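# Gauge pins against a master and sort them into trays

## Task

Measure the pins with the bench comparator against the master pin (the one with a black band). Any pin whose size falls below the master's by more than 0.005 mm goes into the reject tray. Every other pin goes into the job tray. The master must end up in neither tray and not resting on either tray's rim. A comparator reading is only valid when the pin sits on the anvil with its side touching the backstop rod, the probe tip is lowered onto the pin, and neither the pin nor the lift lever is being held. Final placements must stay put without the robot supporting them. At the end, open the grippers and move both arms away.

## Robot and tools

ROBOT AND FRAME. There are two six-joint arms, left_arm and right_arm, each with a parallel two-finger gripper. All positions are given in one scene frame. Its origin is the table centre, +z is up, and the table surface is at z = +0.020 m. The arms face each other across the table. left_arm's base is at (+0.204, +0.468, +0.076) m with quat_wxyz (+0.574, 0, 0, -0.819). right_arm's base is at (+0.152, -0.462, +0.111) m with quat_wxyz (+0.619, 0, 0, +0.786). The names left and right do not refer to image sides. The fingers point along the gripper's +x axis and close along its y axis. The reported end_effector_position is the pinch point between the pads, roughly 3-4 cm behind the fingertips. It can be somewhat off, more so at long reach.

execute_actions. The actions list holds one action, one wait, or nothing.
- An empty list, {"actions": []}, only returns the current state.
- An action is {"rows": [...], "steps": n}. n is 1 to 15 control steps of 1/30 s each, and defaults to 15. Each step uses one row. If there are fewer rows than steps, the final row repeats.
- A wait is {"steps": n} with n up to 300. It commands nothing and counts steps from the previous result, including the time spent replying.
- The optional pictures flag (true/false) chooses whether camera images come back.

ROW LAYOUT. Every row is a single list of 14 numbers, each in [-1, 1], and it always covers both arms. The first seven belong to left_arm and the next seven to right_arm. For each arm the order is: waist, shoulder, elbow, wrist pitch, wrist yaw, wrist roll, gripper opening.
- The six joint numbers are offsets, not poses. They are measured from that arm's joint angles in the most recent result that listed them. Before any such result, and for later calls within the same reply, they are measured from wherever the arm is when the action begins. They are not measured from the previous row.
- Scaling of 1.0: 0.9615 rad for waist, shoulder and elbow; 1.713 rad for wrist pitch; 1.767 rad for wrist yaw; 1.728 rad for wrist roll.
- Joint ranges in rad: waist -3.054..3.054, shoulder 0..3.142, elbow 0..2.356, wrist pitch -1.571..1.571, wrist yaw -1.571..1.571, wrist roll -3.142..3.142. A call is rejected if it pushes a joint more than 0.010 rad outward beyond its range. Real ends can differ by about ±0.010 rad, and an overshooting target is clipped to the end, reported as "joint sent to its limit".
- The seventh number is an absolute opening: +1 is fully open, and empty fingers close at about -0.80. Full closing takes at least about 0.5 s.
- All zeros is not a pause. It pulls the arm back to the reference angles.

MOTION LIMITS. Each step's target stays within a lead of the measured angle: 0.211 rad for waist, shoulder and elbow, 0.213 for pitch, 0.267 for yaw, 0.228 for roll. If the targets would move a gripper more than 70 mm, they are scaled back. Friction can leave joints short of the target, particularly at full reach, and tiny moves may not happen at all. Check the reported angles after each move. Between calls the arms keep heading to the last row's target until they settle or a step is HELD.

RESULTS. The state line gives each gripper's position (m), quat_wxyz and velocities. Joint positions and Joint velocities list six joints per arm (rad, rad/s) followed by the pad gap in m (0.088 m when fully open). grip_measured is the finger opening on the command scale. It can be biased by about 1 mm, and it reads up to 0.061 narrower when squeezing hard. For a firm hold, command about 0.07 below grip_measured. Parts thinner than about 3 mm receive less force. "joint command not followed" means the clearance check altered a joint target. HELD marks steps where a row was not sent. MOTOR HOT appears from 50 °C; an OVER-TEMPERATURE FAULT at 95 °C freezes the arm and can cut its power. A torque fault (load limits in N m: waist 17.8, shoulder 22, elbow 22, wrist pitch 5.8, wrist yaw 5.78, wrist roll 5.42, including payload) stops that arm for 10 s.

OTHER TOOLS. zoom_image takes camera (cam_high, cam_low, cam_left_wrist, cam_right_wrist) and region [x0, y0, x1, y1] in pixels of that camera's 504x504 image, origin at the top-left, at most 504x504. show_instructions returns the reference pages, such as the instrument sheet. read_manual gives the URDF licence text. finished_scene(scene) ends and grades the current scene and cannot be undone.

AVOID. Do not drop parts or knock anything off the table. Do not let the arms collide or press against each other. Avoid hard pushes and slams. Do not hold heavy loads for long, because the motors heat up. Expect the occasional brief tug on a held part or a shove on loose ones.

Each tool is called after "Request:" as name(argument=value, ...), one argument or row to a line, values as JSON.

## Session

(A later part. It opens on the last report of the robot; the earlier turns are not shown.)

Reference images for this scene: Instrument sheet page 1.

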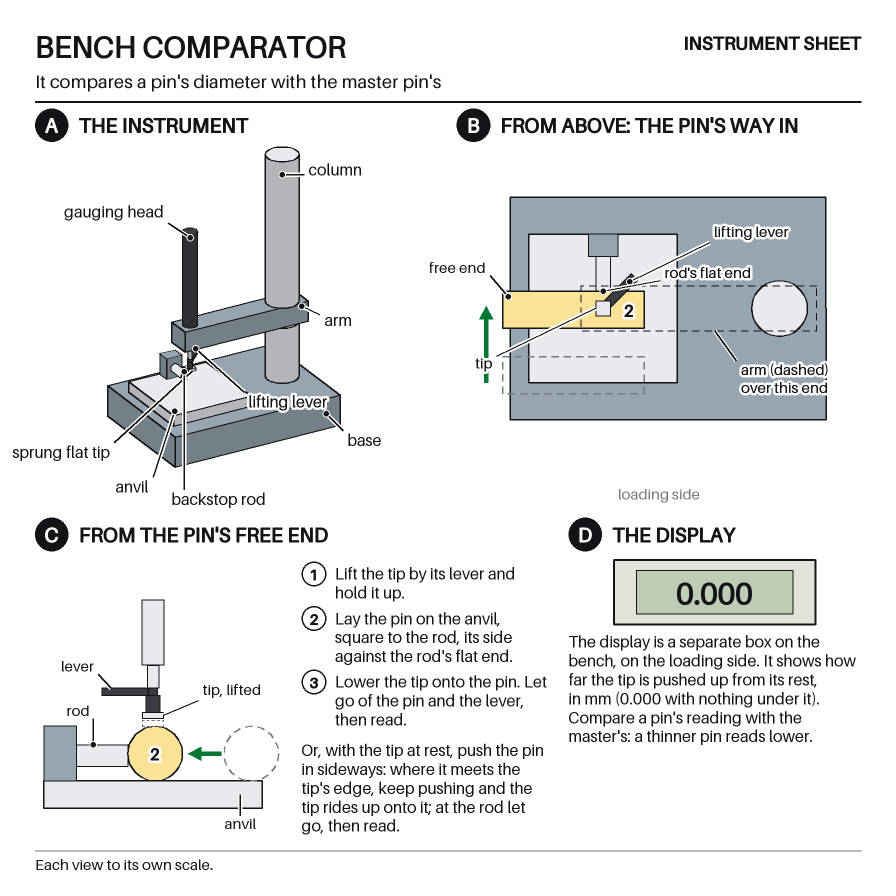

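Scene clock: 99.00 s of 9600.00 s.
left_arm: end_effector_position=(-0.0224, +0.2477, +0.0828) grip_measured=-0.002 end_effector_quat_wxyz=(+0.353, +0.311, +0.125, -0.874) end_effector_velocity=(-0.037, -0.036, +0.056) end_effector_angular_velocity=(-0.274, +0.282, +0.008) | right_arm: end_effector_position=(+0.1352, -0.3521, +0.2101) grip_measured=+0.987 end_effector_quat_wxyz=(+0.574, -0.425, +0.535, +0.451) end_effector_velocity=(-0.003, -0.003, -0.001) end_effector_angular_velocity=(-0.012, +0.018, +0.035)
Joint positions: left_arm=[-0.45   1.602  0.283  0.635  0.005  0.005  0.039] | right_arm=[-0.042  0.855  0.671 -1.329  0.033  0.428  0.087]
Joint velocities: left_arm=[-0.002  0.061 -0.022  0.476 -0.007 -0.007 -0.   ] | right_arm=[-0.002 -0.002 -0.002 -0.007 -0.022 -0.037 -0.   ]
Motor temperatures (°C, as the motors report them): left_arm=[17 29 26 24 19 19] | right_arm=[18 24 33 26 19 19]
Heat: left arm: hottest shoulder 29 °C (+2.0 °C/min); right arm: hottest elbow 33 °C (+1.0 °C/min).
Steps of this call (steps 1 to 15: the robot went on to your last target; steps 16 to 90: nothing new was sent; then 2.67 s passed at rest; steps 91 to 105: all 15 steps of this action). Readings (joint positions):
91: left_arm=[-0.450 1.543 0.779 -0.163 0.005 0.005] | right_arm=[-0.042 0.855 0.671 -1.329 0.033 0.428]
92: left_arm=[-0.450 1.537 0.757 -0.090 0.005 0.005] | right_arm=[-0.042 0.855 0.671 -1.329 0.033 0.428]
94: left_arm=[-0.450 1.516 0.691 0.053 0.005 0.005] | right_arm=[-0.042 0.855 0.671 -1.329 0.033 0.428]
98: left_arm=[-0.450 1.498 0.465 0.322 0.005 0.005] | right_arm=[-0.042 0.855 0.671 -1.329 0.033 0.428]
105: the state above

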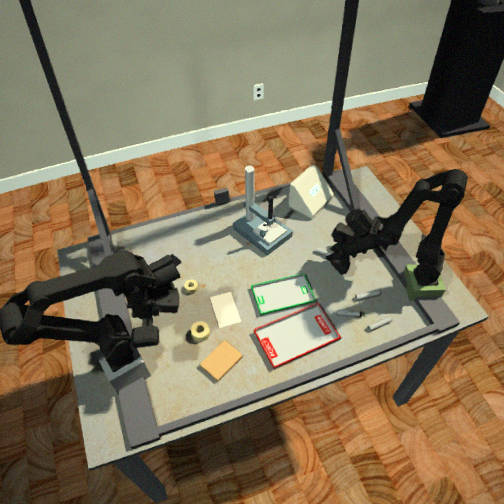

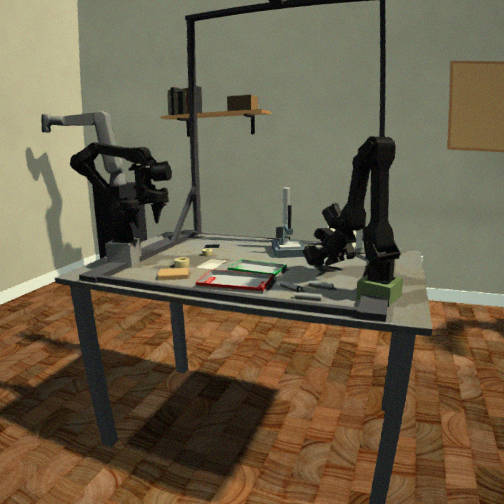

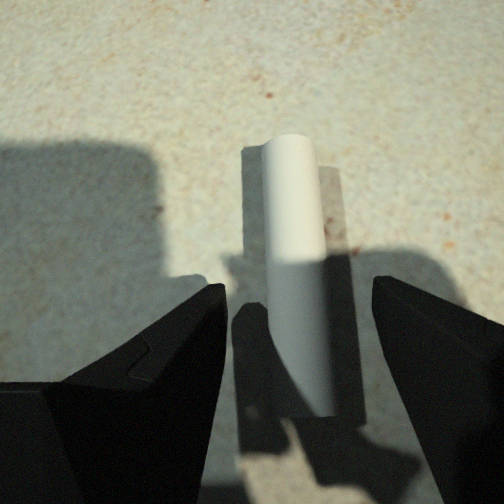

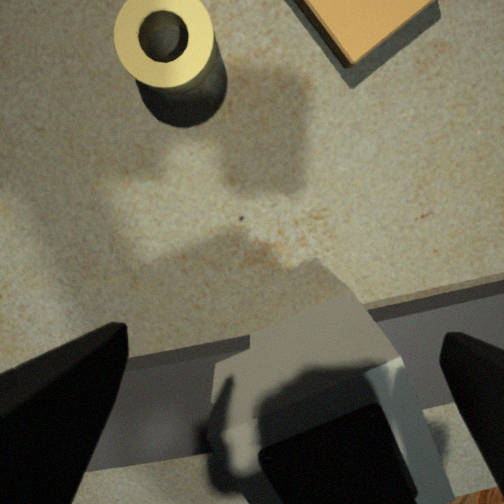

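Request:
execute_actions(
  actions=[
    {"rows":[[0,0.025,-0.011,0.028,0,0,0,0,0,0,0,0,0,1],[0,0.04,-0.011,0.036,0,0,0,0,0,0,0,0,0,1],[0,0.055,-0.011,0.043,0,0,0,0,0,0,0,0,0,1],[0,0.068,-0.011,0.048,0,0,0,0,0,0,0,0,0,1],[0,0.072,-0.011,0.048,0,0,0,0,0,0,0,0,0,1],[0,0.072,-0.011,0.048,0,0,0,0,0,0,0,0,0,1],[0,0.072,-0.011,0.048,0,0,-0.1,0,0,0,0,0,0,1],[0,0.072,-0.011,0.048,0,0,-0.3,0,0,0,0,0,0,1],[0,0.072,-0.011,0.048,0,0,-0.62,0,0,0,0,0,0,1]],"steps":15},
  ],
)

Scene clock: 104.87 s of 9600.00 s.
left_arm: end_effector_position=(-0.0249, +0.2457, +0.0767) grip_measured=-0.506 end_effector_quat_wxyz=(+0.353, +0.305, +0.123, -0.876) end_effector_velocity=(-0.000, -0.000, +0.001) end_effector_angular_velocity=(-0.004, +0.006, +0.008) | right_arm: end_effector_position=(+0.1352, -0.3521, +0.2101) grip_measured=+0.987 end_effector_quat_wxyz=(+0.574, -0.425, +0.535, +0.451) end_effector_velocity=(-0.003, +0.000, -0.000) end_effector_angular_velocity=(+0.003, +0.023, -0.008)
Joint positions: left_arm=[-0.45   1.664  0.278  0.715  0.006  0.005  0.014] | right_arm=[-0.042  0.855  0.671 -1.329  0.033  0.428  0.087]
Joint velocities: left_arm=[-0.002 -0.002 -0.002  0.007 -0.007 -0.007 -0.   ] | right_arm=[-0.002 -0.002 -0.002  0.007 -0.022  0.007 -0.   ]
Motor temperatures (°C, as the motors report them): left_arm=[17 28 26 25 19 19] | right_arm=[18 24 33 26 19 19]
Heat: left arm: hottest shoulder 28 °C (+1.0 °C/min); right arm: hottest elbow 33 °C (+1.0 °C/min).
Steps of this call (steps 1 to 30: the robot went on to your last target; steps 31 to 90: nothing new was sent; then 2.37 s passed at rest; steps 91 to 105: all 15 steps of this action). Readings (joint positions):
91: left_arm=[-0.450 1.610 0.280 0.672 0.005 0.005] | right_arm=[-0.042 0.855 0.671 -1.329 0.033 0.428]
92: left_arm=[-0.450 1.615 0.280 0.679 0.005 0.005] | right_arm=[-0.042 0.855 0.671 -1.329 0.033 0.428]
94: left_arm=[-0.450 1.635 0.280 0.697 0.005 0.005] | right_arm=[-0.042 0.855 0.671 -1.329 0.033 0.428]
98: left_arm=[-0.450 1.661 0.278 0.710 0.007 0.005] | right_arm=[-0.042 0.855 0.671 -1.329 0.033 0.428]
105: the state above

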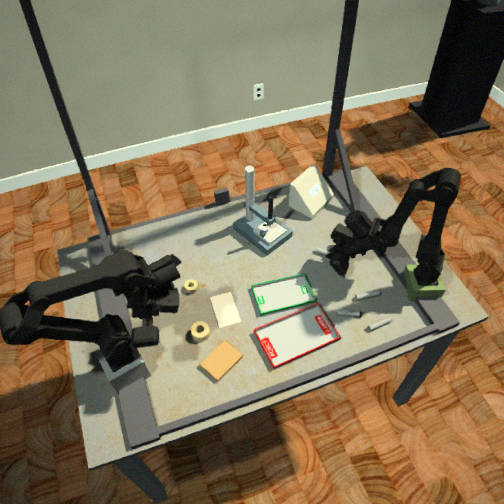

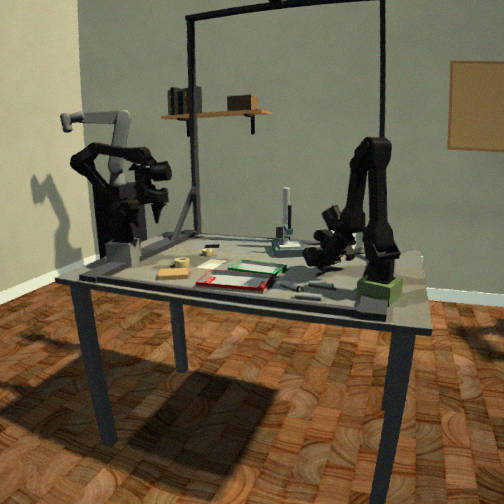

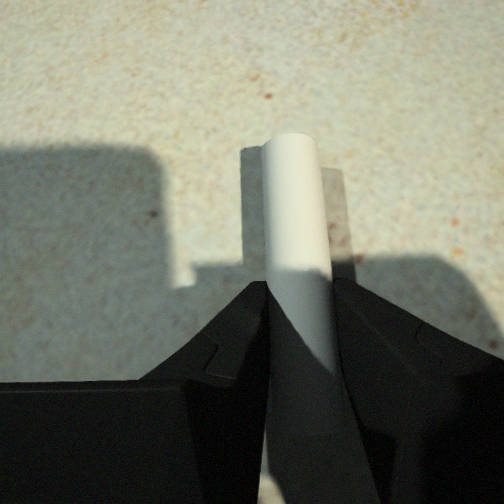

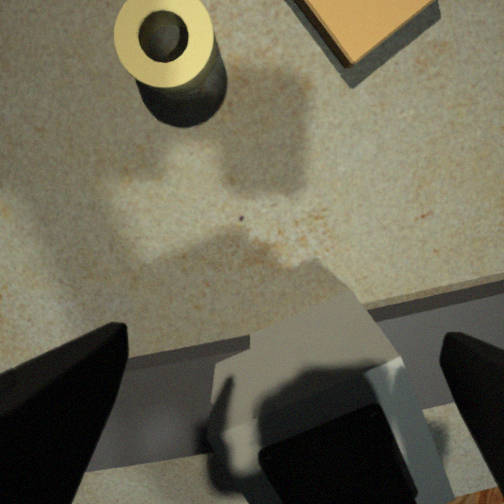

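Matches the earlier grasp. Lift macro, then lower.

Request:
execute_actions(
  actions=[
    {"rows":[[0,-0.03,0.08,0,0,0,-0.62,0,0,0,0,0,0,1],[-0.02,-0.06,0.2,-0.02,0,0,-0.62,0,0,0,0,0,0,1],[-0.05,-0.06,0.35,-0.06,0.02,0.02,-0.62,0,0,0,0,0,0,1],[-0.05,-0.04,0.5,-0.11,0.04,0.04,-0.62,0,0,0,0,0,0,1],[-0.05,0,0.62,-0.16,0.06,0.05,-0.62,0,0,0,0,0,0,1],[-0.05,0.04,0.74,-0.21,0.08,0.062,-0.62,0,0,0,0,0,0,1],[-0.05,0.08,0.82,-0.26,0.08,0.062,-0.62,0,0,0,0,0,0,1],[-0.05,0.11,0.872,-0.3,0.08,0.062,-0.62,0,0,0,0,0,0,1],[-0.05,0.135,0.872,-0.324,0.08,0.062,-0.62,0,0,0,0,0,0,1]],"steps":15},
  ],
  pictures=false,
)

Request:
execute_actions(
  actions=[
    {"steps":22},
  ],
  pictures=false,
)

Request:
execute_actions(
  actions=[
    {"rows":[[0,0.03,0.005,0,0,0,-0.62,0,0,0,0,0,0,1],[0,0.06,0.01,0,0,0,-0.62,0,0,0,0,0,0,1],[0,0.09,0.01,0.005,0,0,-0.62,0,0,0,0,0,0,1],[0,0.12,0.01,0.01,0,0,-0.62,0,0,0,0,0,0,1],[0,0.15,0.01,0.015,0.004,0.003,-0.62,0,0,0,0,0,0,1],[0,0.17,0.01,0.02,0.004,0.003,-0.62,0,0,0,0,0,0,1],[0,0.19,0.01,0.022,0.004,0.003,-0.62,0,0,0,0,0,0,1],[0,0.205,0.01,0.025,0.004,0.003,-0.62,0,0,0,0,0,0,1]],"steps":15},
  ],
)

Scene clock: 118.07 s of 9600.00 s.
left_arm: end_effector_position=(-0.1653, +0.1675, +0.1869) grip_measured=-0.505 end_effector_quat_wxyz=(+0.263, +0.281, +0.075, -0.920) end_effector_velocity=(-0.220, -0.183, +0.458) end_effector_angular_velocity=(-0.747, +0.863, -0.042) | right_arm: end_effector_position=(+0.1352, -0.3521, +0.2101) grip_measured=+0.987 end_effector_quat_wxyz=(+0.574, -0.425, +0.535, +0.451) end_effector_velocity=(-0.000, +0.001, -0.000) end_effector_angular_velocity=(+0.006, +0.008, +0.000)
Joint positions: left_arm=[-0.497  1.798  1.026  0.176  0.138  0.105  0.014] | right_arm=[-0.042  0.855  0.671 -1.329  0.033  0.428  0.087]
Joint velocities: left_arm=[-0.007 -0.002  1.16  -0.022  0.037  0.007 -0.   ] | right_arm=[-0.007 -0.002 -0.002  0.007 -0.007 -0.007 -0.   ]
Motor temperatures (°C, as the motors report them): left_arm=[17 27 26 26 19 19] | right_arm=[18 24 33 25 19 19]
Heat: left arm: hottest shoulder 27 °C (+0.0 °C/min); right arm: hottest elbow 33 °C (+1.0 °C/min).
Steps of this call (steps 1 to 15: the robot went on to your last target; steps 16 to 90: nothing new was sent; then 9.70 s passed at rest; steps 91 to 105: all 15 steps of this action). Readings (joint positions):
91: left_arm=[-0.450 1.661 0.288 0.710 0.006 0.005] | right_arm=[-0.042 0.855 0.671 -1.329 0.033 0.428]
92: left_arm=[-0.452 1.658 0.311 0.689 0.006 0.005] | right_arm=[-0.042 0.855 0.671 -1.329 0.033 0.428]
94: left_arm=[-0.465 1.654 0.391 0.633 0.019 0.022] | right_arm=[-0.042 0.855 0.671 -1.329 0.033 0.428]
98: left_arm=[-0.493 1.698 0.653 0.392 0.117 0.088] | right_arm=[-0.042 0.855 0.671 -1.329 0.033 0.428]
105: the state above

Scene clock: 118.80 s of 9600.00 s.
left_arm: end_effector_position=(-0.1791, +0.1559, +0.2208) grip_measured=-0.505 end_effector_quat_wxyz=(+0.266, +0.250, +0.060, -0.929) end_effector_velocity=(-0.002, +0.005, -0.001) end_effector_angular_velocity=(+0.008, -0.002, -0.025) | right_arm: end_effector_position=(+0.1352, -0.3521, +0.2101) grip_measured=+0.987 end_effector_quat_wxyz=(+0.574, -0.425, +0.535, +0.451) end_effector_velocity=(-0.001, +0.001, -0.000) end_effector_angular_velocity=(+0.005, +0.007, +0.020)
Joint positions: left_arm=[-0.497  1.794  1.115  0.155  0.141  0.107  0.014] | right_arm=[-0.042  0.855  0.671 -1.329  0.033  0.428  0.087]
Joint velocities: left_arm=[-0.002 -0.002 -0.002 -0.007  0.022  0.007  0.   ] | right_arm=[-0.002 -0.002 -0.002  0.007 -0.007 -0.022  0.   ]
Motor temperatures (°C, as the motors report them): left_arm=[17 27 26 26 19 19] | right_arm=[18 24 33 25 19 19]
Heat: left arm: hottest shoulder 27 °C (+0.0 °C/min); right arm: hottest elbow 33 °C (+1.0 °C/min).
Steps of this call (steps 1 to 22: the robot went on to your last target). Readings (joint positions):
1: left_arm=[-0.497 1.798 1.059 0.176 0.139 0.105] | right_arm=[-0.042 0.855 0.671 -1.329 0.033 0.428]
2: left_arm=[-0.497 1.794 1.086 0.176 0.140 0.106] | right_arm=[-0.042 0.855 0.671 -1.329 0.033 0.428]
4: left_arm=[-0.497 1.787 1.111 0.174 0.141 0.107] | right_arm=[-0.042 0.855 0.671 -1.329 0.033 0.428]
8: left_arm=[-0.497 1.790 1.115 0.154 0.141 0.107] | right_arm=[-0.042 0.855 0.671 -1.329 0.033 0.428]
22: the state above

Scene clock: 119.30 s of 9600.00 s.
left_arm: end_effector_position=(-0.1825, +0.1529, +0.1311) grip_measured=-0.505 end_effector_quat_wxyz=(+0.255, +0.320, +0.094, -0.908) end_effector_velocity=(-0.010, -0.012, +0.019) end_effector_angular_velocity=(-0.078, +0.089, +0.013) | right_arm: end_effector_position=(+0.1352, -0.3521, +0.2101) grip_measured=+0.987 end_effector_quat_wxyz=(+0.574, -0.425, +0.535, +0.451) end_effector_velocity=(-0.000, -0.002, -0.001) end_effector_angular_velocity=(-0.009, +0.005, +0.005)
Joint positions: left_arm=[-0.497  1.997  1.117  0.192  0.142  0.107  0.014] | right_arm=[-0.042  0.855  0.671 -1.329  0.033  0.428  0.087]
Joint velocities: left_arm=[ 0.002 -0.002 -0.007  0.125 -0.007 -0.007 -0.   ] | right_arm=[-0.002 -0.002 -0.002 -0.007 -0.007 -0.007  0.   ]
Motor temperatures (°C, as the motors report them): left_arm=[17 27 26 26 19 19] | right_arm=[18 24 33 25 19 19]
Heat: left arm: hottest shoulder 27 °C (+0.0 °C/min); right arm: hottest elbow 33 °C (+1.0 °C/min).
Steps of this call (steps 1 to 15: all 15 steps of this action). Readings (joint positions):
1: left_arm=[-0.497 1.798 1.115 0.155 0.141 0.107] | right_arm=[-0.042 0.855 0.671 -1.329 0.033 0.428]
2: left_arm=[-0.497 1.806 1.115 0.155 0.141 0.107] | right_arm=[-0.042 0.855 0.671 -1.329 0.033 0.428]
4: left_arm=[-0.497 1.838 1.119 0.162 0.141 0.107] | right_arm=[-0.042 0.855 0.671 -1.329 0.033 0.428]
8: left_arm=[-0.497 1.939 1.122 0.177 0.141 0.107] | right_arm=[-0.042 0.855 0.671 -1.329 0.033 0.428]
15: the state above

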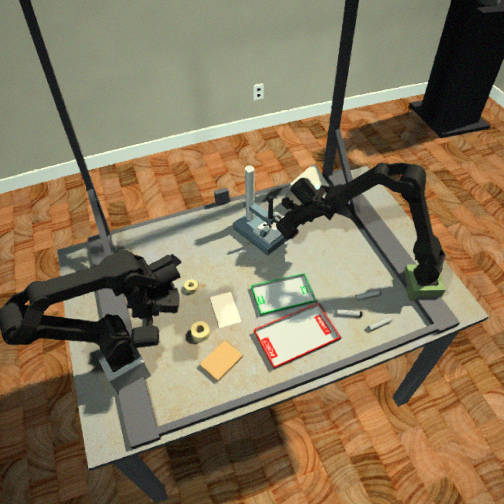

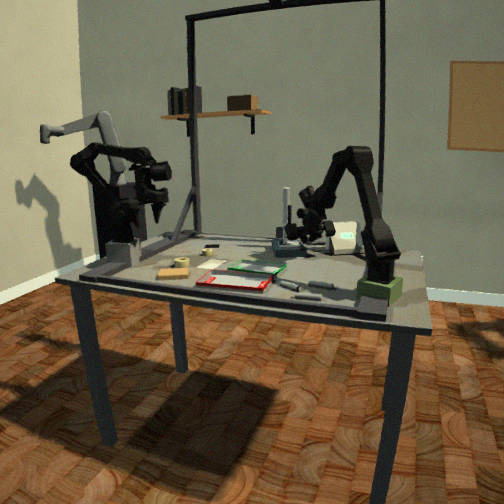

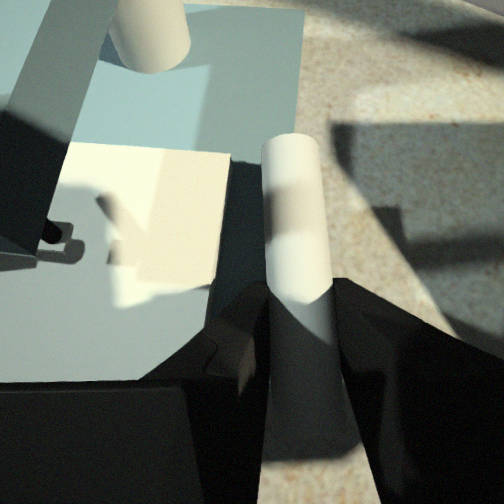

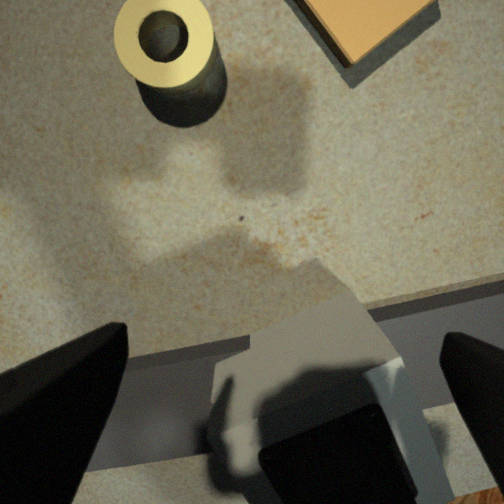

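Request:
execute_actions(
  actions=[
    {"rows":[[0.012,0,0,0.003,0,0,-0.62,0,0,0,0,0,0,1],[0.024,0,0,0.006,0,0,-0.62,0,0,0,0,0,0,1],[0.036,0,0,0.008,0,0,-0.62,0,0,0,0,0,0,1],[0.048,0,0,0.008,0.005,0,-0.62,0,0,0,0,0,0,1],[0.058,0,0,0.008,0.01,0.002,-0.62,0,0,0,0,0,0,1]],"steps":12},
  ],
)

Scene clock: 127.33 s of 9600.00 s.
left_arm: end_effector_position=(-0.1658, +0.1313, +0.1335) grip_measured=-0.505 end_effector_quat_wxyz=(+0.277, +0.312, +0.102, -0.903) end_effector_velocity=(-0.001, +0.005, -0.000) end_effector_angular_velocity=(+0.026, +0.014, -0.022) | right_arm: end_effector_position=(+0.1352, -0.3521, +0.2101) grip_measured=+0.987 end_effector_quat_wxyz=(+0.574, -0.425, +0.535, +0.451) end_effector_velocity=(+0.000, -0.005, -0.001) end_effector_angular_velocity=(-0.023, +0.002, +0.020)
Joint positions: left_arm=[-0.44   1.997  1.119  0.199  0.152  0.107  0.014] | right_arm=[-0.042  0.855  0.671 -1.329  0.033  0.428  0.087]
Joint velocities: left_arm=[ 0.002 -0.002 -0.002 -0.007  0.037 -0.007 -0.   ] | right_arm=[-0.002 -0.002 -0.002 -0.022 -0.007 -0.022 -0.   ]
Motor temperatures (°C, as the motors report them): left_arm=[17 28 26 27 19 19] | right_arm=[18 24 33 25 19 19]
Heat: left arm: hottest shoulder 28 °C (+0.0 °C/min); right arm: hottest elbow 33 °C (+1.0 °C/min).
Steps of this call (steps 1 to 15: the robot went on to your last target; steps 16 to 90: nothing new was sent; then 4.63 s passed at rest; steps 91 to 102: all 12 steps of this action). Readings (joint positions):
91: left_arm=[-0.497 1.997 1.119 0.194 0.142 0.107] | right_arm=[-0.042 0.855 0.671 -1.329 0.033 0.428]
92: left_arm=[-0.495 1.997 1.119 0.194 0.142 0.107] | right_arm=[-0.042 0.855 0.671 -1.329 0.033 0.428]
94: left_arm=[-0.483 1.997 1.119 0.195 0.142 0.107] | right_arm=[-0.042 0.855 0.671 -1.329 0.033 0.428]
98: left_arm=[-0.447 1.997 1.119 0.199 0.147 0.107] | right_arm=[-0.042 0.855 0.671 -1.329 0.033 0.428]
102: the state above

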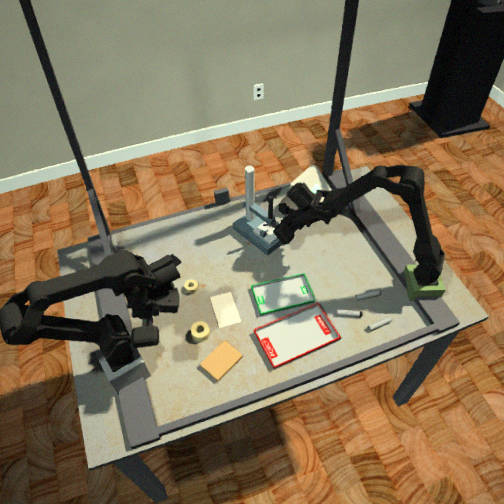

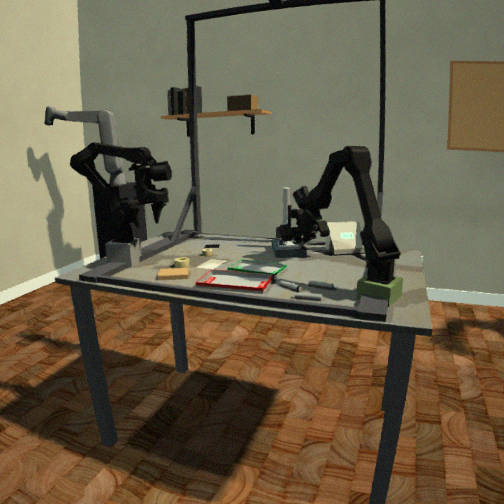

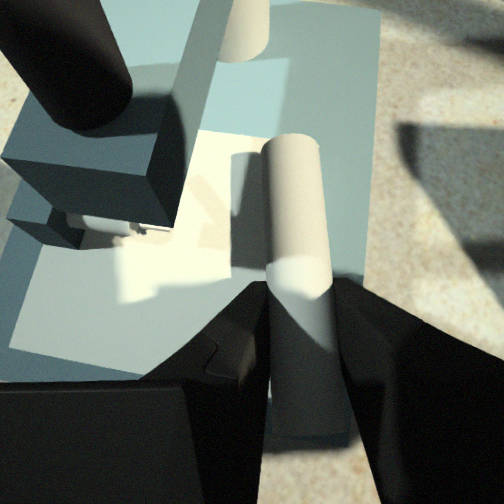

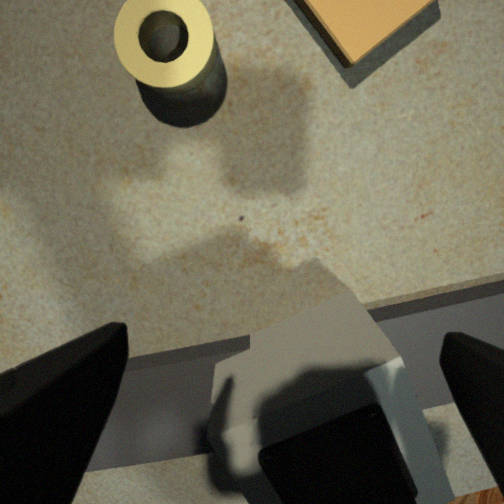

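Request:
execute_actions(
  actions=[
    {"rows":[[0,-0.01,-0.015,0.003,0,0,-0.62,0,0,0,0,0,0,1],[0,-0.02,-0.03,0.006,0,0,-0.62,0,0,0,0,0,0,1],[0,-0.02,-0.042,0.009,0,0,-0.62,0,0,0,0,0,0,1],[0,-0.012,-0.042,0.01,0,0,-0.62,0,0,0,0,0,0,1],[0,-0.005,-0.042,0.01,0,0,-0.62,0,0,0,0,0,0,1],[0.008,-0.005,-0.042,0.01,0.003,0,-0.62,0,0,0,0,0,0,1],[0.016,-0.005,-0.042,0.01,0.006,0,-0.62,0,0,0,0,0,0,1],[0.024,-0.005,-0.042,0.01,0.008,0,-0.62,0,0,0,0,0,0,1]],"steps":14},
  ],
)

Scene clock: 134.73 s of 9600.00 s.
left_arm: end_effector_position=(-0.1584, +0.1317, +0.1274) grip_measured=-0.505 end_effector_quat_wxyz=(+0.276, +0.314, +0.109, -0.902) end_effector_velocity=(+0.001, +0.001, -0.001) end_effector_angular_velocity=(+0.007, -0.005, +0.008) | right_arm: end_effector_position=(+0.1352, -0.3521, +0.2101) grip_measured=+0.987 end_effector_quat_wxyz=(+0.574, -0.425, +0.535, +0.451) end_effector_velocity=(+0.001, +0.001, -0.000) end_effector_angular_velocity=(+0.008, -0.006, +0.004)
Joint positions: left_arm=[-0.425  1.994  1.091  0.216  0.167  0.107  0.014] | right_arm=[-0.042  0.855  0.671 -1.329  0.033  0.428  0.087]
Joint velocities: left_arm=[-0.002 -0.002 -0.002 -0.007 -0.007 -0.007 -0.   ] | right_arm=[-0.002 -0.002 -0.002  0.007  0.007 -0.007 -0.   ]
Motor temperatures (°C, as the motors report them): left_arm=[17 29 27 28 19 19] | right_arm=[18 24 33 25 19 19]
Heat: left arm: hottest shoulder 29 °C (+1.0 °C/min); right arm: hottest elbow 33 °C (+1.0 °C/min).
Steps of this call (steps 1 to 15: the robot went on to your last target; steps 16 to 90: nothing new was sent; then 3.93 s passed at rest; steps 91 to 104: all 14 steps of this action). Readings (joint positions):
91: left_arm=[-0.440 1.997 1.117 0.200 0.153 0.107] | right_arm=[-0.042 0.855 0.671 -1.329 0.033 0.428]
92: left_arm=[-0.440 1.996 1.113 0.202 0.153 0.107] | right_arm=[-0.042 0.855 0.671 -1.329 0.033 0.428]
94: left_arm=[-0.440 1.994 1.100 0.206 0.153 0.107] | right_arm=[-0.042 0.855 0.671 -1.329 0.033 0.428]
98: left_arm=[-0.436 1.994 1.092 0.216 0.160 0.107] | right_arm=[-0.042 0.855 0.671 -1.329 0.033 0.428]
104: the state above

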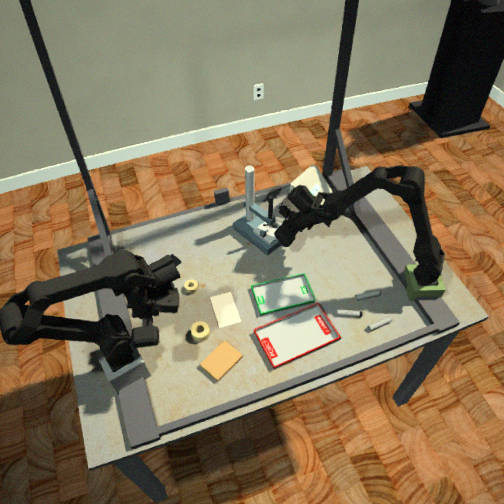

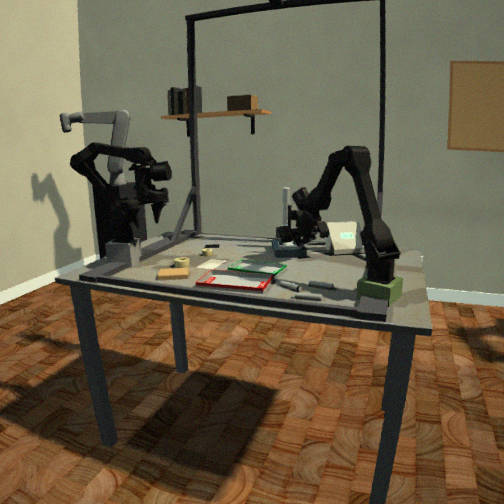

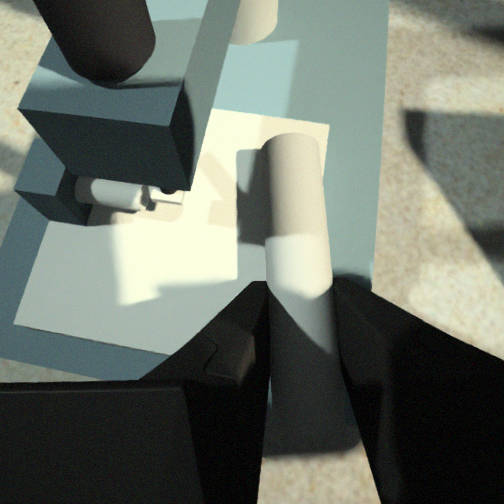

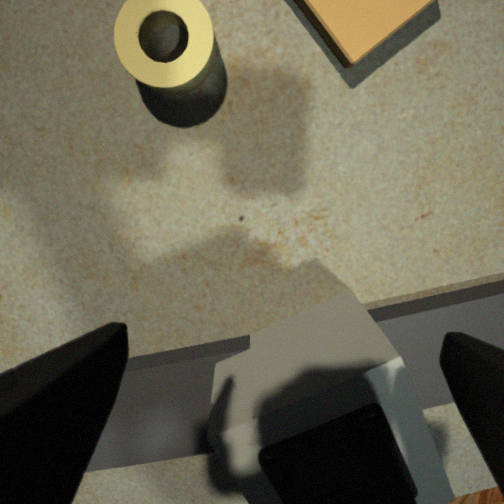

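Request:
execute_actions(
  actions=[
    {"rows":[[0.005,0,0,0,0.008,0.003,-0.62,0,0,0,0,0,0,1],[0.012,0,0,0,0.016,0.006,-0.62,0,0,0,0,0,0,1],[0.02,0,0,0,0.024,0.01,-0.62,0,0,0,0,0,0,1],[0.028,0,0,0,0.032,0.014,-0.62,0,0,0,0,0,0,1],[0.036,0,0,0,0.038,0.016,-0.62,0,0,0,0,0,0,1],[0.044,0,0,0,0.038,0.016,-0.62,0,0,0,0,0,0,1],[0.052,0,0,0,0.038,0.016,-0.62,0,0,0,0,0,0,1]],"steps":13},
  ],
)

Scene clock: 144.97 s of 9600.00 s.
left_arm: end_effector_position=(-0.1479, +0.1219, +0.1286) grip_measured=-0.505 end_effector_quat_wxyz=(+0.267, +0.307, +0.114, -0.906) end_effector_velocity=(-0.002, +0.002, +0.003) end_effector_angular_velocity=(-0.000, +0.001, +0.003) | right_arm: end_effector_position=(+0.1352, -0.3521, +0.2101) grip_measured=+0.987 end_effector_quat_wxyz=(+0.574, -0.425, +0.535, +0.451) end_effector_velocity=(-0.003, +0.001, +0.001) end_effector_angular_velocity=(+0.008, +0.023, +0.006)
Joint positions: left_arm=[-0.378  1.994  1.091  0.217  0.228  0.129  0.014] | right_arm=[-0.042  0.855  0.671 -1.329  0.033  0.428  0.087]
Joint velocities: left_arm=[-0.007 -0.007  0.002 -0.007 -0.007 -0.007 -0.   ] | right_arm=[-0.002 -0.002  0.002  0.007 -0.022 -0.007 -0.   ]
Motor temperatures (°C, as the motors report them): left_arm=[17 30 26 27 19 19] | right_arm=[18 23 33 25 19 19]
Heat: left arm: hottest shoulder 30 °C (+1.0 °C/min); right arm: hottest elbow 33 °C (+1.0 °C/min).
Steps of this call (steps 1 to 15: the robot went on to your last target; steps 16 to 90: nothing new was sent; then 6.80 s passed at rest; steps 91 to 103: all 13 steps of this action). Readings (joint positions):
91: left_arm=[-0.425 1.994 1.091 0.216 0.168 0.107] | right_arm=[-0.042 0.855 0.671 -1.329 0.033 0.428]
92: left_arm=[-0.424 1.994 1.091 0.217 0.172 0.107] | right_arm=[-0.042 0.855 0.671 -1.329 0.033 0.428]
94: left_arm=[-0.416 1.994 1.091 0.217 0.193 0.115] | right_arm=[-0.042 0.855 0.671 -1.329 0.033 0.428]
98: left_arm=[-0.392 1.994 1.091 0.217 0.224 0.126] | right_arm=[-0.042 0.855 0.671 -1.329 0.033 0.428]
103: the state above

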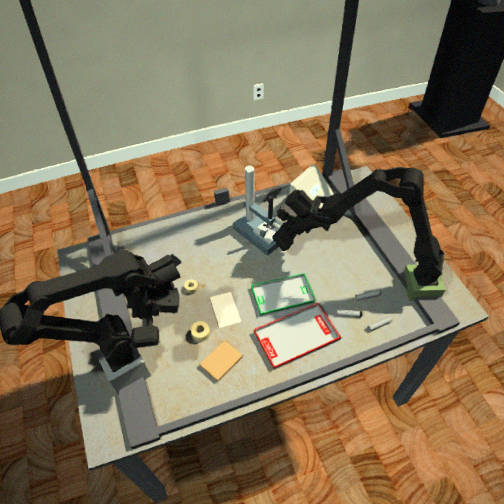

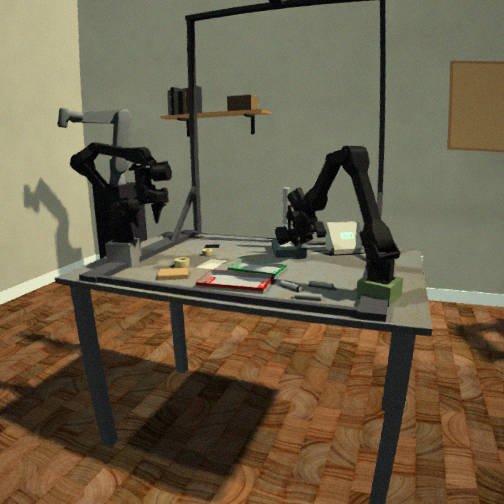

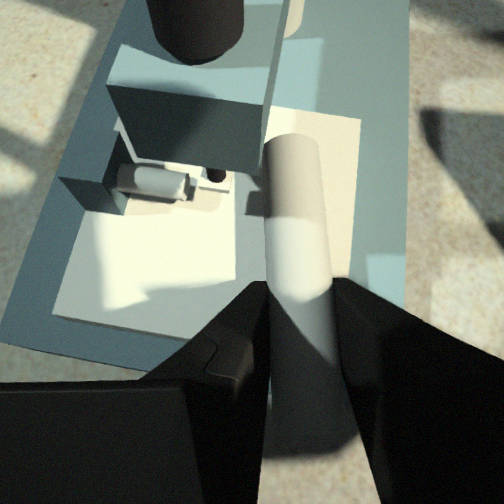

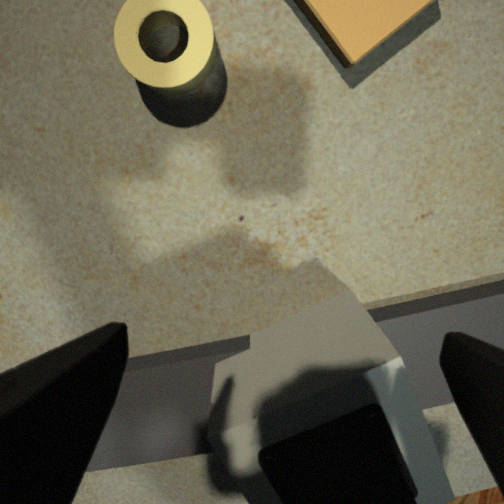

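Request:
execute_actions(
  actions=[
    {"rows":[[0.004,0.004,0,0,0.004,0.002,-0.62,0,0,0,0,0,0,1],[0.01,0.008,0,0,0.008,0.004,-0.62,0,0,0,0,0,0,1],[0.017,0.008,0,0,0.012,0.006,-0.62,0,0,0,0,0,0,1],[0.024,0.008,0,0,0.016,0.007,-0.62,0,0,0,0,0,0,1],[0.031,0.008,0,0,0.016,0.007,-0.62,0,0,0,0,0,0,1],[0.038,0.008,0,0,0.016,0.007,-0.62,0,0,0,0,0,0,1],[0.045,0.008,0,0,0.016,0.007,-0.62,0,0,0,0,0,0,1],[0.052,0.008,0,0,0.016,0.007,-0.62,0,0,0,0,0,0,1],[0.06,0.008,0,0,0.016,0.007,-0.62,0,0,0,0,0,0,1]],"steps":14},
  ],
)

Scene clock: 151.80 s of 9600.00 s.
left_arm: end_effector_position=(-0.1323, +0.1075, +0.1288) grip_measured=-0.505 end_effector_quat_wxyz=(+0.277, +0.303, +0.122, -0.904) end_effector_velocity=(+0.002, +0.003, -0.003) end_effector_angular_velocity=(+0.025, -0.007, +0.001) | right_arm: end_effector_position=(+0.1352, -0.3521, +0.2101) grip_measured=+0.987 end_effector_quat_wxyz=(+0.574, -0.425, +0.535, +0.451) end_effector_velocity=(+0.002, -0.003, -0.002) end_effector_angular_velocity=(-0.010, -0.009, -0.010)
Joint positions: left_arm=[-0.327  1.995  1.091  0.216  0.255  0.137  0.014] | right_arm=[-0.042  0.855  0.671 -1.329  0.033  0.428  0.087]
Joint velocities: left_arm=[ 0.002 -0.002 -0.002 -0.022  0.007 -0.007 -0.   ] | right_arm=[-0.002 -0.002 -0.007 -0.007  0.007  0.007 -0.   ]
Motor temperatures (°C, as the motors report them): left_arm=[17 31 27 27 19 19] | right_arm=[18 23 33 25 19 19]
Heat: left arm: hottest shoulder 31 °C (+2.0 °C/min); right arm: hottest elbow 33 °C (+0.0 °C/min).
Steps of this call (steps 1 to 15: the robot went on to your last target; steps 16 to 90: nothing new was sent; then 3.37 s passed at rest; steps 91 to 104: all 14 steps of this action). Readings (joint positions):
91: left_arm=[-0.378 1.994 1.091 0.217 0.228 0.129] | right_arm=[-0.042 0.855 0.671 -1.329 0.033 0.428]
92: left_arm=[-0.377 1.994 1.091 0.217 0.230 0.129] | right_arm=[-0.042 0.855 0.671 -1.329 0.033 0.428]
94: left_arm=[-0.372 1.994 1.091 0.217 0.241 0.133] | right_arm=[-0.042 0.855 0.671 -1.329 0.033 0.428]
98: left_arm=[-0.350 1.994 1.091 0.217 0.249 0.135] | right_arm=[-0.042 0.855 0.671 -1.329 0.033 0.428]
104: the state above

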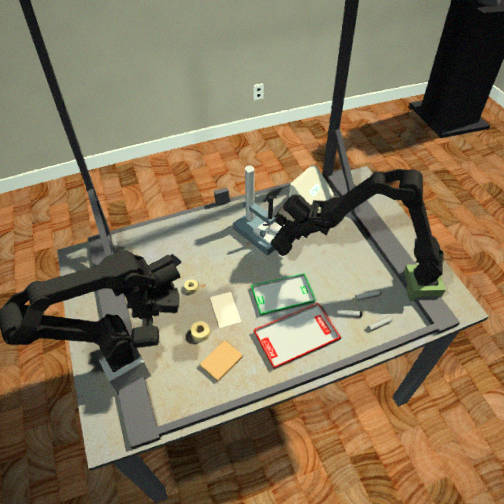

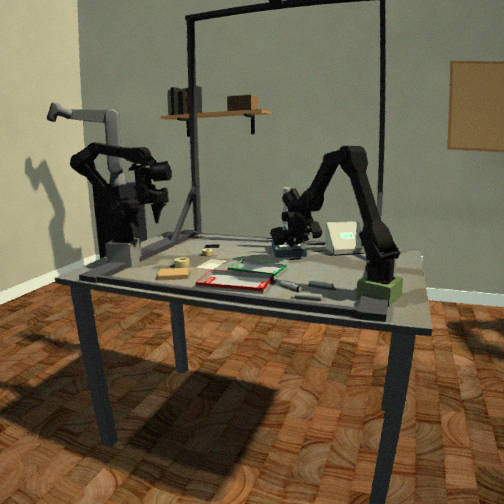

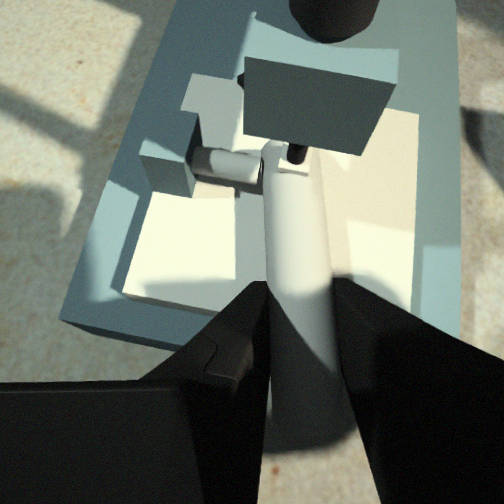

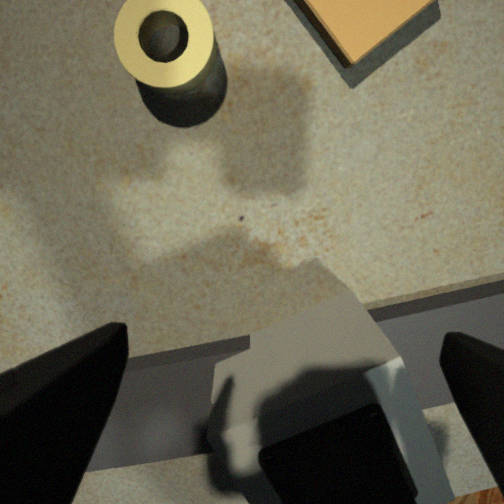

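Request:
execute_actions(
  actions=[
    {"rows":[[-0.004,0.004,0.008,0,0.004,0,-0.62,0,0,0,0,0,0,1],[-0.004,0.01,0.016,-0.003,0.008,0.003,-0.62,0,0,0,0,0,0,1],[0,0.017,0.026,-0.006,0.012,0.005,-0.62,0,0,0,0,0,0,1],[0.008,0.017,0.026,-0.006,0.016,0.006,-0.62,0,0,0,0,0,0,1],[0.016,0.017,0.026,-0.006,0.018,0.006,-0.62,0,0,0,0,0,0,1],[0.024,0.017,0.026,-0.006,0.018,0.006,-0.62,0,0,0,0,0,0,1],[0.03,0.017,0.026,-0.006,0.018,0.006,-0.62,0,0,0,0,0,0,1]],"steps":13},
  ],
)

Scene clock: 157.70 s of 9600.00 s.
left_arm: end_effector_position=(-0.1315, +0.1058, +0.1286) grip_measured=-0.505 end_effector_quat_wxyz=(+0.266, +0.301, +0.128, -0.907) end_effector_velocity=(+0.003, -0.000, -0.001) end_effector_angular_velocity=(-0.002, -0.011, +0.004) | right_arm: end_effector_position=(+0.1352, -0.3521, +0.2101) grip_measured=+0.987 end_effector_quat_wxyz=(+0.574, -0.425, +0.535, +0.451) end_effector_velocity=(+0.000, -0.002, -0.001) end_effector_angular_velocity=(-0.009, +0.005, +0.000)
Joint positions: left_arm=[-0.313  2.002  1.102  0.206  0.292  0.144  0.014] | right_arm=[-0.042  0.855  0.671 -1.329  0.033  0.428  0.087]
Joint velocities: left_arm=[ 0.002 -0.002 -0.002 -0.007 -0.007  0.007 -0.   ] | right_arm=[-0.007 -0.002 -0.002 -0.007 -0.007 -0.007 -0.   ]
Motor temperatures (°C, as the motors report them): left_arm=[17 31 27 27 19 19] | right_arm=[18 23 33 25 19 19]
Heat: left arm: hottest shoulder 31 °C (+2.0 °C/min); right arm: hottest elbow 33 °C (+0.0 °C/min).
Steps of this call (steps 1 to 15: the robot went on to your last target; steps 16 to 90: nothing new was sent; then 2.47 s passed at rest; steps 91 to 103: all 13 steps of this action). Readings (joint positions):
91: left_arm=[-0.327 1.995 1.091 0.216 0.255 0.137] | right_arm=[-0.042 0.855 0.671 -1.329 0.033 0.428]
92: left_arm=[-0.327 1.995 1.091 0.215 0.256 0.137] | right_arm=[-0.042 0.855 0.671 -1.329 0.033 0.428]
94: left_arm=[-0.326 1.998 1.096 0.209 0.261 0.139] | right_arm=[-0.042 0.855 0.671 -1.329 0.033 0.428]
98: left_arm=[-0.314 2.002 1.101 0.207 0.288 0.143] | right_arm=[-0.042 0.855 0.671 -1.329 0.033 0.428]
103: the state above

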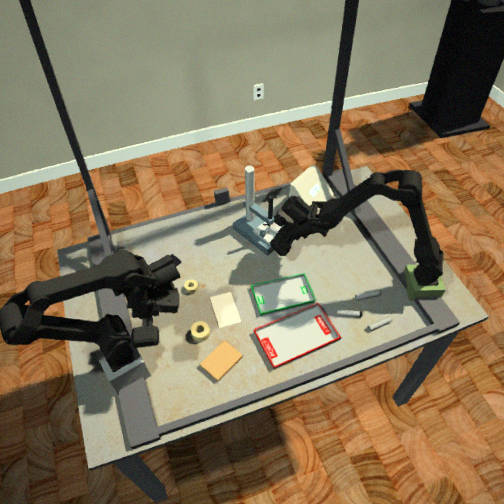

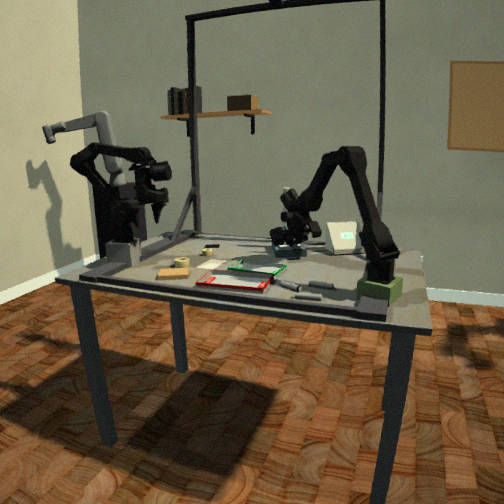

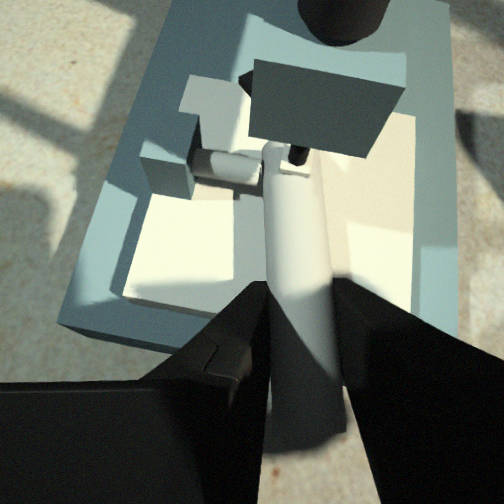

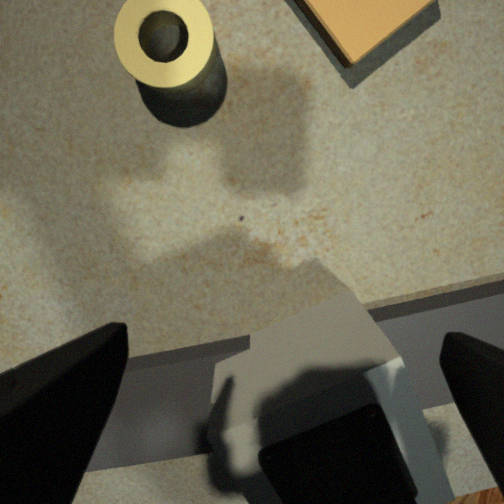

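Request:
execute_actions(
  actions=[
    {"rows":[[0.008,0,0,0,0,0,-0.45,0,0,0,0,0,0,1],[0.008,0,0,0,0,0,-0.25,0,0,0,0,0,0,1],[0,0,0,0,0,0,-0.2,0,0,0,0,0,0,1],[0,0,0,0,0,0,-0.2,0,0,0,0,0,0,1],[0,0,0,0,0,0,-0.2,0,0,0,0,0,0,1],[0,-0.06,-0.02,0,0,0,-0.2,0,0,0,0,0,0,1],[0,-0.08,-0.04,0,0,0,-0.2,0,0,0,0,0,0,1],[0,-0.15,-0.06,0,0,0,-0.2,0,0,0,0,0,0,1],[0,-0.17,-0.08,0,0,0,-0.2,0,0,0,0,0,0,1],[0,-0.25,-0.12,-0.03,0,0,-0.2,0,0,0,0,0,0,1],[-0.1,-0.28,-0.15,-0.05,-0.04,-0.02,0,0,0,0,0,0,0,1],[-0.25,-0.283,-0.165,-0.08,-0.09,-0.05,0.1,0,0,0,0,0,0,1],[-0.4,-0.283,-0.165,-0.08,-0.15,-0.075,0.2,0,0,0,0,0,0,1],[-0.527,-0.283,-0.165,-0.08,-0.15,-0.075,0.3,0,0,0,0,0,0,1]],"steps":15},
  ],
  pictures=false,
)

Request:
execute_actions(
  actions=[
    {"steps":18},
  ],
)

Scene clock: 166.77 s of 9600.00 s.
left_arm: end_effector_position=(-0.1516, +0.1829, +0.1822) grip_measured=+0.158 end_effector_quat_wxyz=(+0.274, +0.303, +0.103, -0.907) end_effector_velocity=(-0.401, +0.594, +0.018) end_effector_angular_velocity=(+0.017, -0.180, -1.047) | right_arm: end_effector_position=(+0.1352, -0.3521, +0.2101) grip_measured=+0.987 end_effector_quat_wxyz=(+0.574, -0.425, +0.535, +0.451) end_effector_velocity=(-0.000, -0.002, -0.001) end_effector_angular_velocity=(-0.009, +0.004, +0.020)
Joint positions: left_arm=[-0.514  1.74   0.981  0.104  0.104  0.054  0.047] | right_arm=[-0.042  0.855  0.671 -1.329  0.033  0.428  0.087]
Joint velocities: left_arm=[-1.77  -0.256 -0.11  -0.256 -0.637 -0.359  0.091] | right_arm=[-0.002 -0.002 -0.002 -0.007 -0.007 -0.022  0.   ]
Motor temperatures (°C, as the motors report them): left_arm=[17 31 28 27 19 19] | right_arm=[18 23 33 25 19 19]
Heat: left arm: hottest shoulder 31 °C (+3.0 °C/min); right arm: hottest elbow 33 °C (+0.0 °C/min).
Steps of this call (steps 1 to 15: the robot went on to your last target; steps 16 to 90: nothing new was sent; then 5.57 s passed at rest; steps 91 to 105: all 15 steps of this action). Readings (joint positions):
91: left_arm=[-0.312 2.002 1.102 0.205 0.293 0.144] | right_arm=[-0.042 0.855 0.671 -1.329 0.033 0.428]
92: left_arm=[-0.312 2.002 1.102 0.205 0.293 0.144] | right_arm=[-0.042 0.855 0.671 -1.329 0.033 0.428]
94: left_arm=[-0.312 2.002 1.102 0.205 0.293 0.144] | right_arm=[-0.042 0.855 0.671 -1.329 0.033 0.428]
98: left_arm=[-0.312 1.962 1.080 0.205 0.293 0.144] | right_arm=[-0.042 0.855 0.671 -1.329 0.033 0.428]
105: the state above

Scene clock: 167.37 s of 9600.00 s.
left_arm: end_effector_position=(-0.2061, +0.2983, +0.1670) grip_measured=+0.298 end_effector_quat_wxyz=(+0.170, +0.342, +0.067, -0.922) end_effector_velocity=(+0.002, -0.006, +0.003) end_effector_angular_velocity=(-0.032, -0.000, +0.025) | right_arm: end_effector_position=(+0.1352, -0.3521, +0.2101) grip_measured=+0.987 end_effector_quat_wxyz=(+0.574, -0.425, +0.535, +0.451) end_effector_velocity=(+0.002, -0.002, -0.001) end_effector_angular_velocity=(-0.011, -0.010, +0.004)
Joint positions: left_arm=[-0.82   1.735  0.952  0.071  0.033  0.019  0.054] | right_arm=[-0.042  0.855  0.671 -1.329  0.033  0.428  0.087]
Joint velocities: left_arm=[ 0.002 -0.007 -0.002  0.007 -0.037  0.007  0.   ] | right_arm=[-0.002  0.002 -0.002 -0.007  0.007 -0.007  0.   ]
Motor temperatures (°C, as the motors report them): left_arm=[17 31 28 27 19 19] | right_arm=[18 23 33 25 19 19]
Heat: left arm: hottest shoulder 31 °C (+4.1 °C/min); right arm: hottest elbow 33 °C (+0.0 °C/min).
Steps of this call (steps 1 to 18: the robot went on to your last target). Readings (joint positions):
1: left_arm=[-0.572 1.735 0.978 0.097 0.086 0.045] | right_arm=[-0.042 0.855 0.671 -1.329 0.033 0.428]
2: left_arm=[-0.629 1.735 0.975 0.090 0.073 0.038] | right_arm=[-0.042 0.855 0.671 -1.329 0.033 0.428]
4: left_arm=[-0.736 1.735 0.963 0.078 0.056 0.029] | right_arm=[-0.042 0.855 0.671 -1.329 0.033 0.428]
8: left_arm=[-0.823 1.735 0.952 0.072 0.043 0.022] | right_arm=[-0.042 0.855 0.671 -1.329 0.033 0.428]
18: the state above

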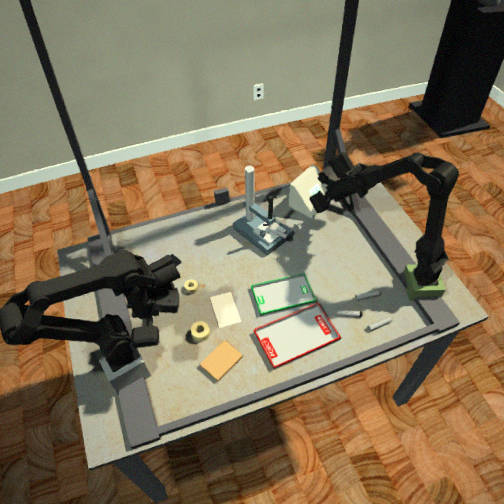

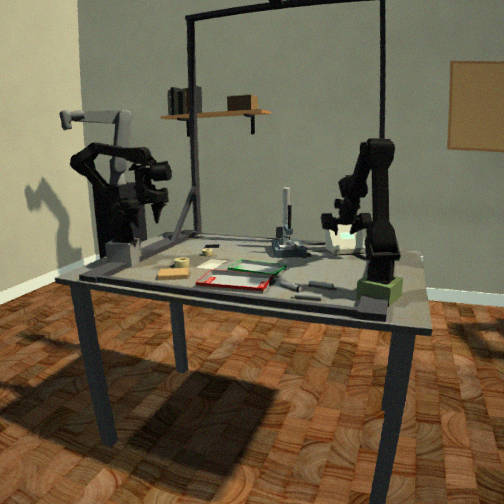

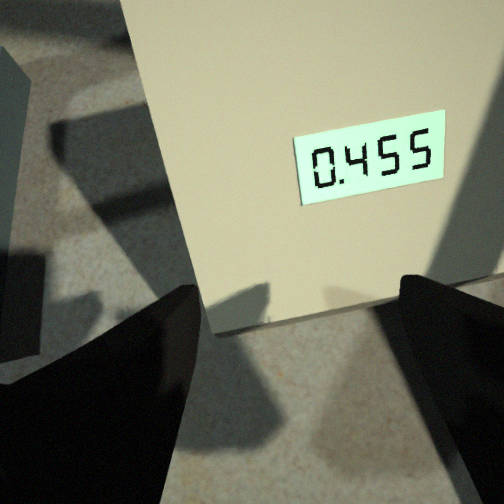

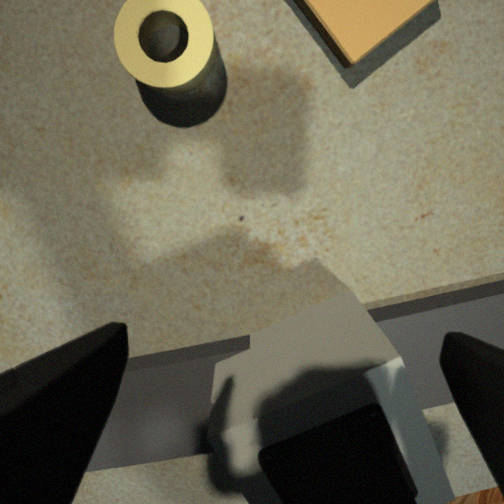

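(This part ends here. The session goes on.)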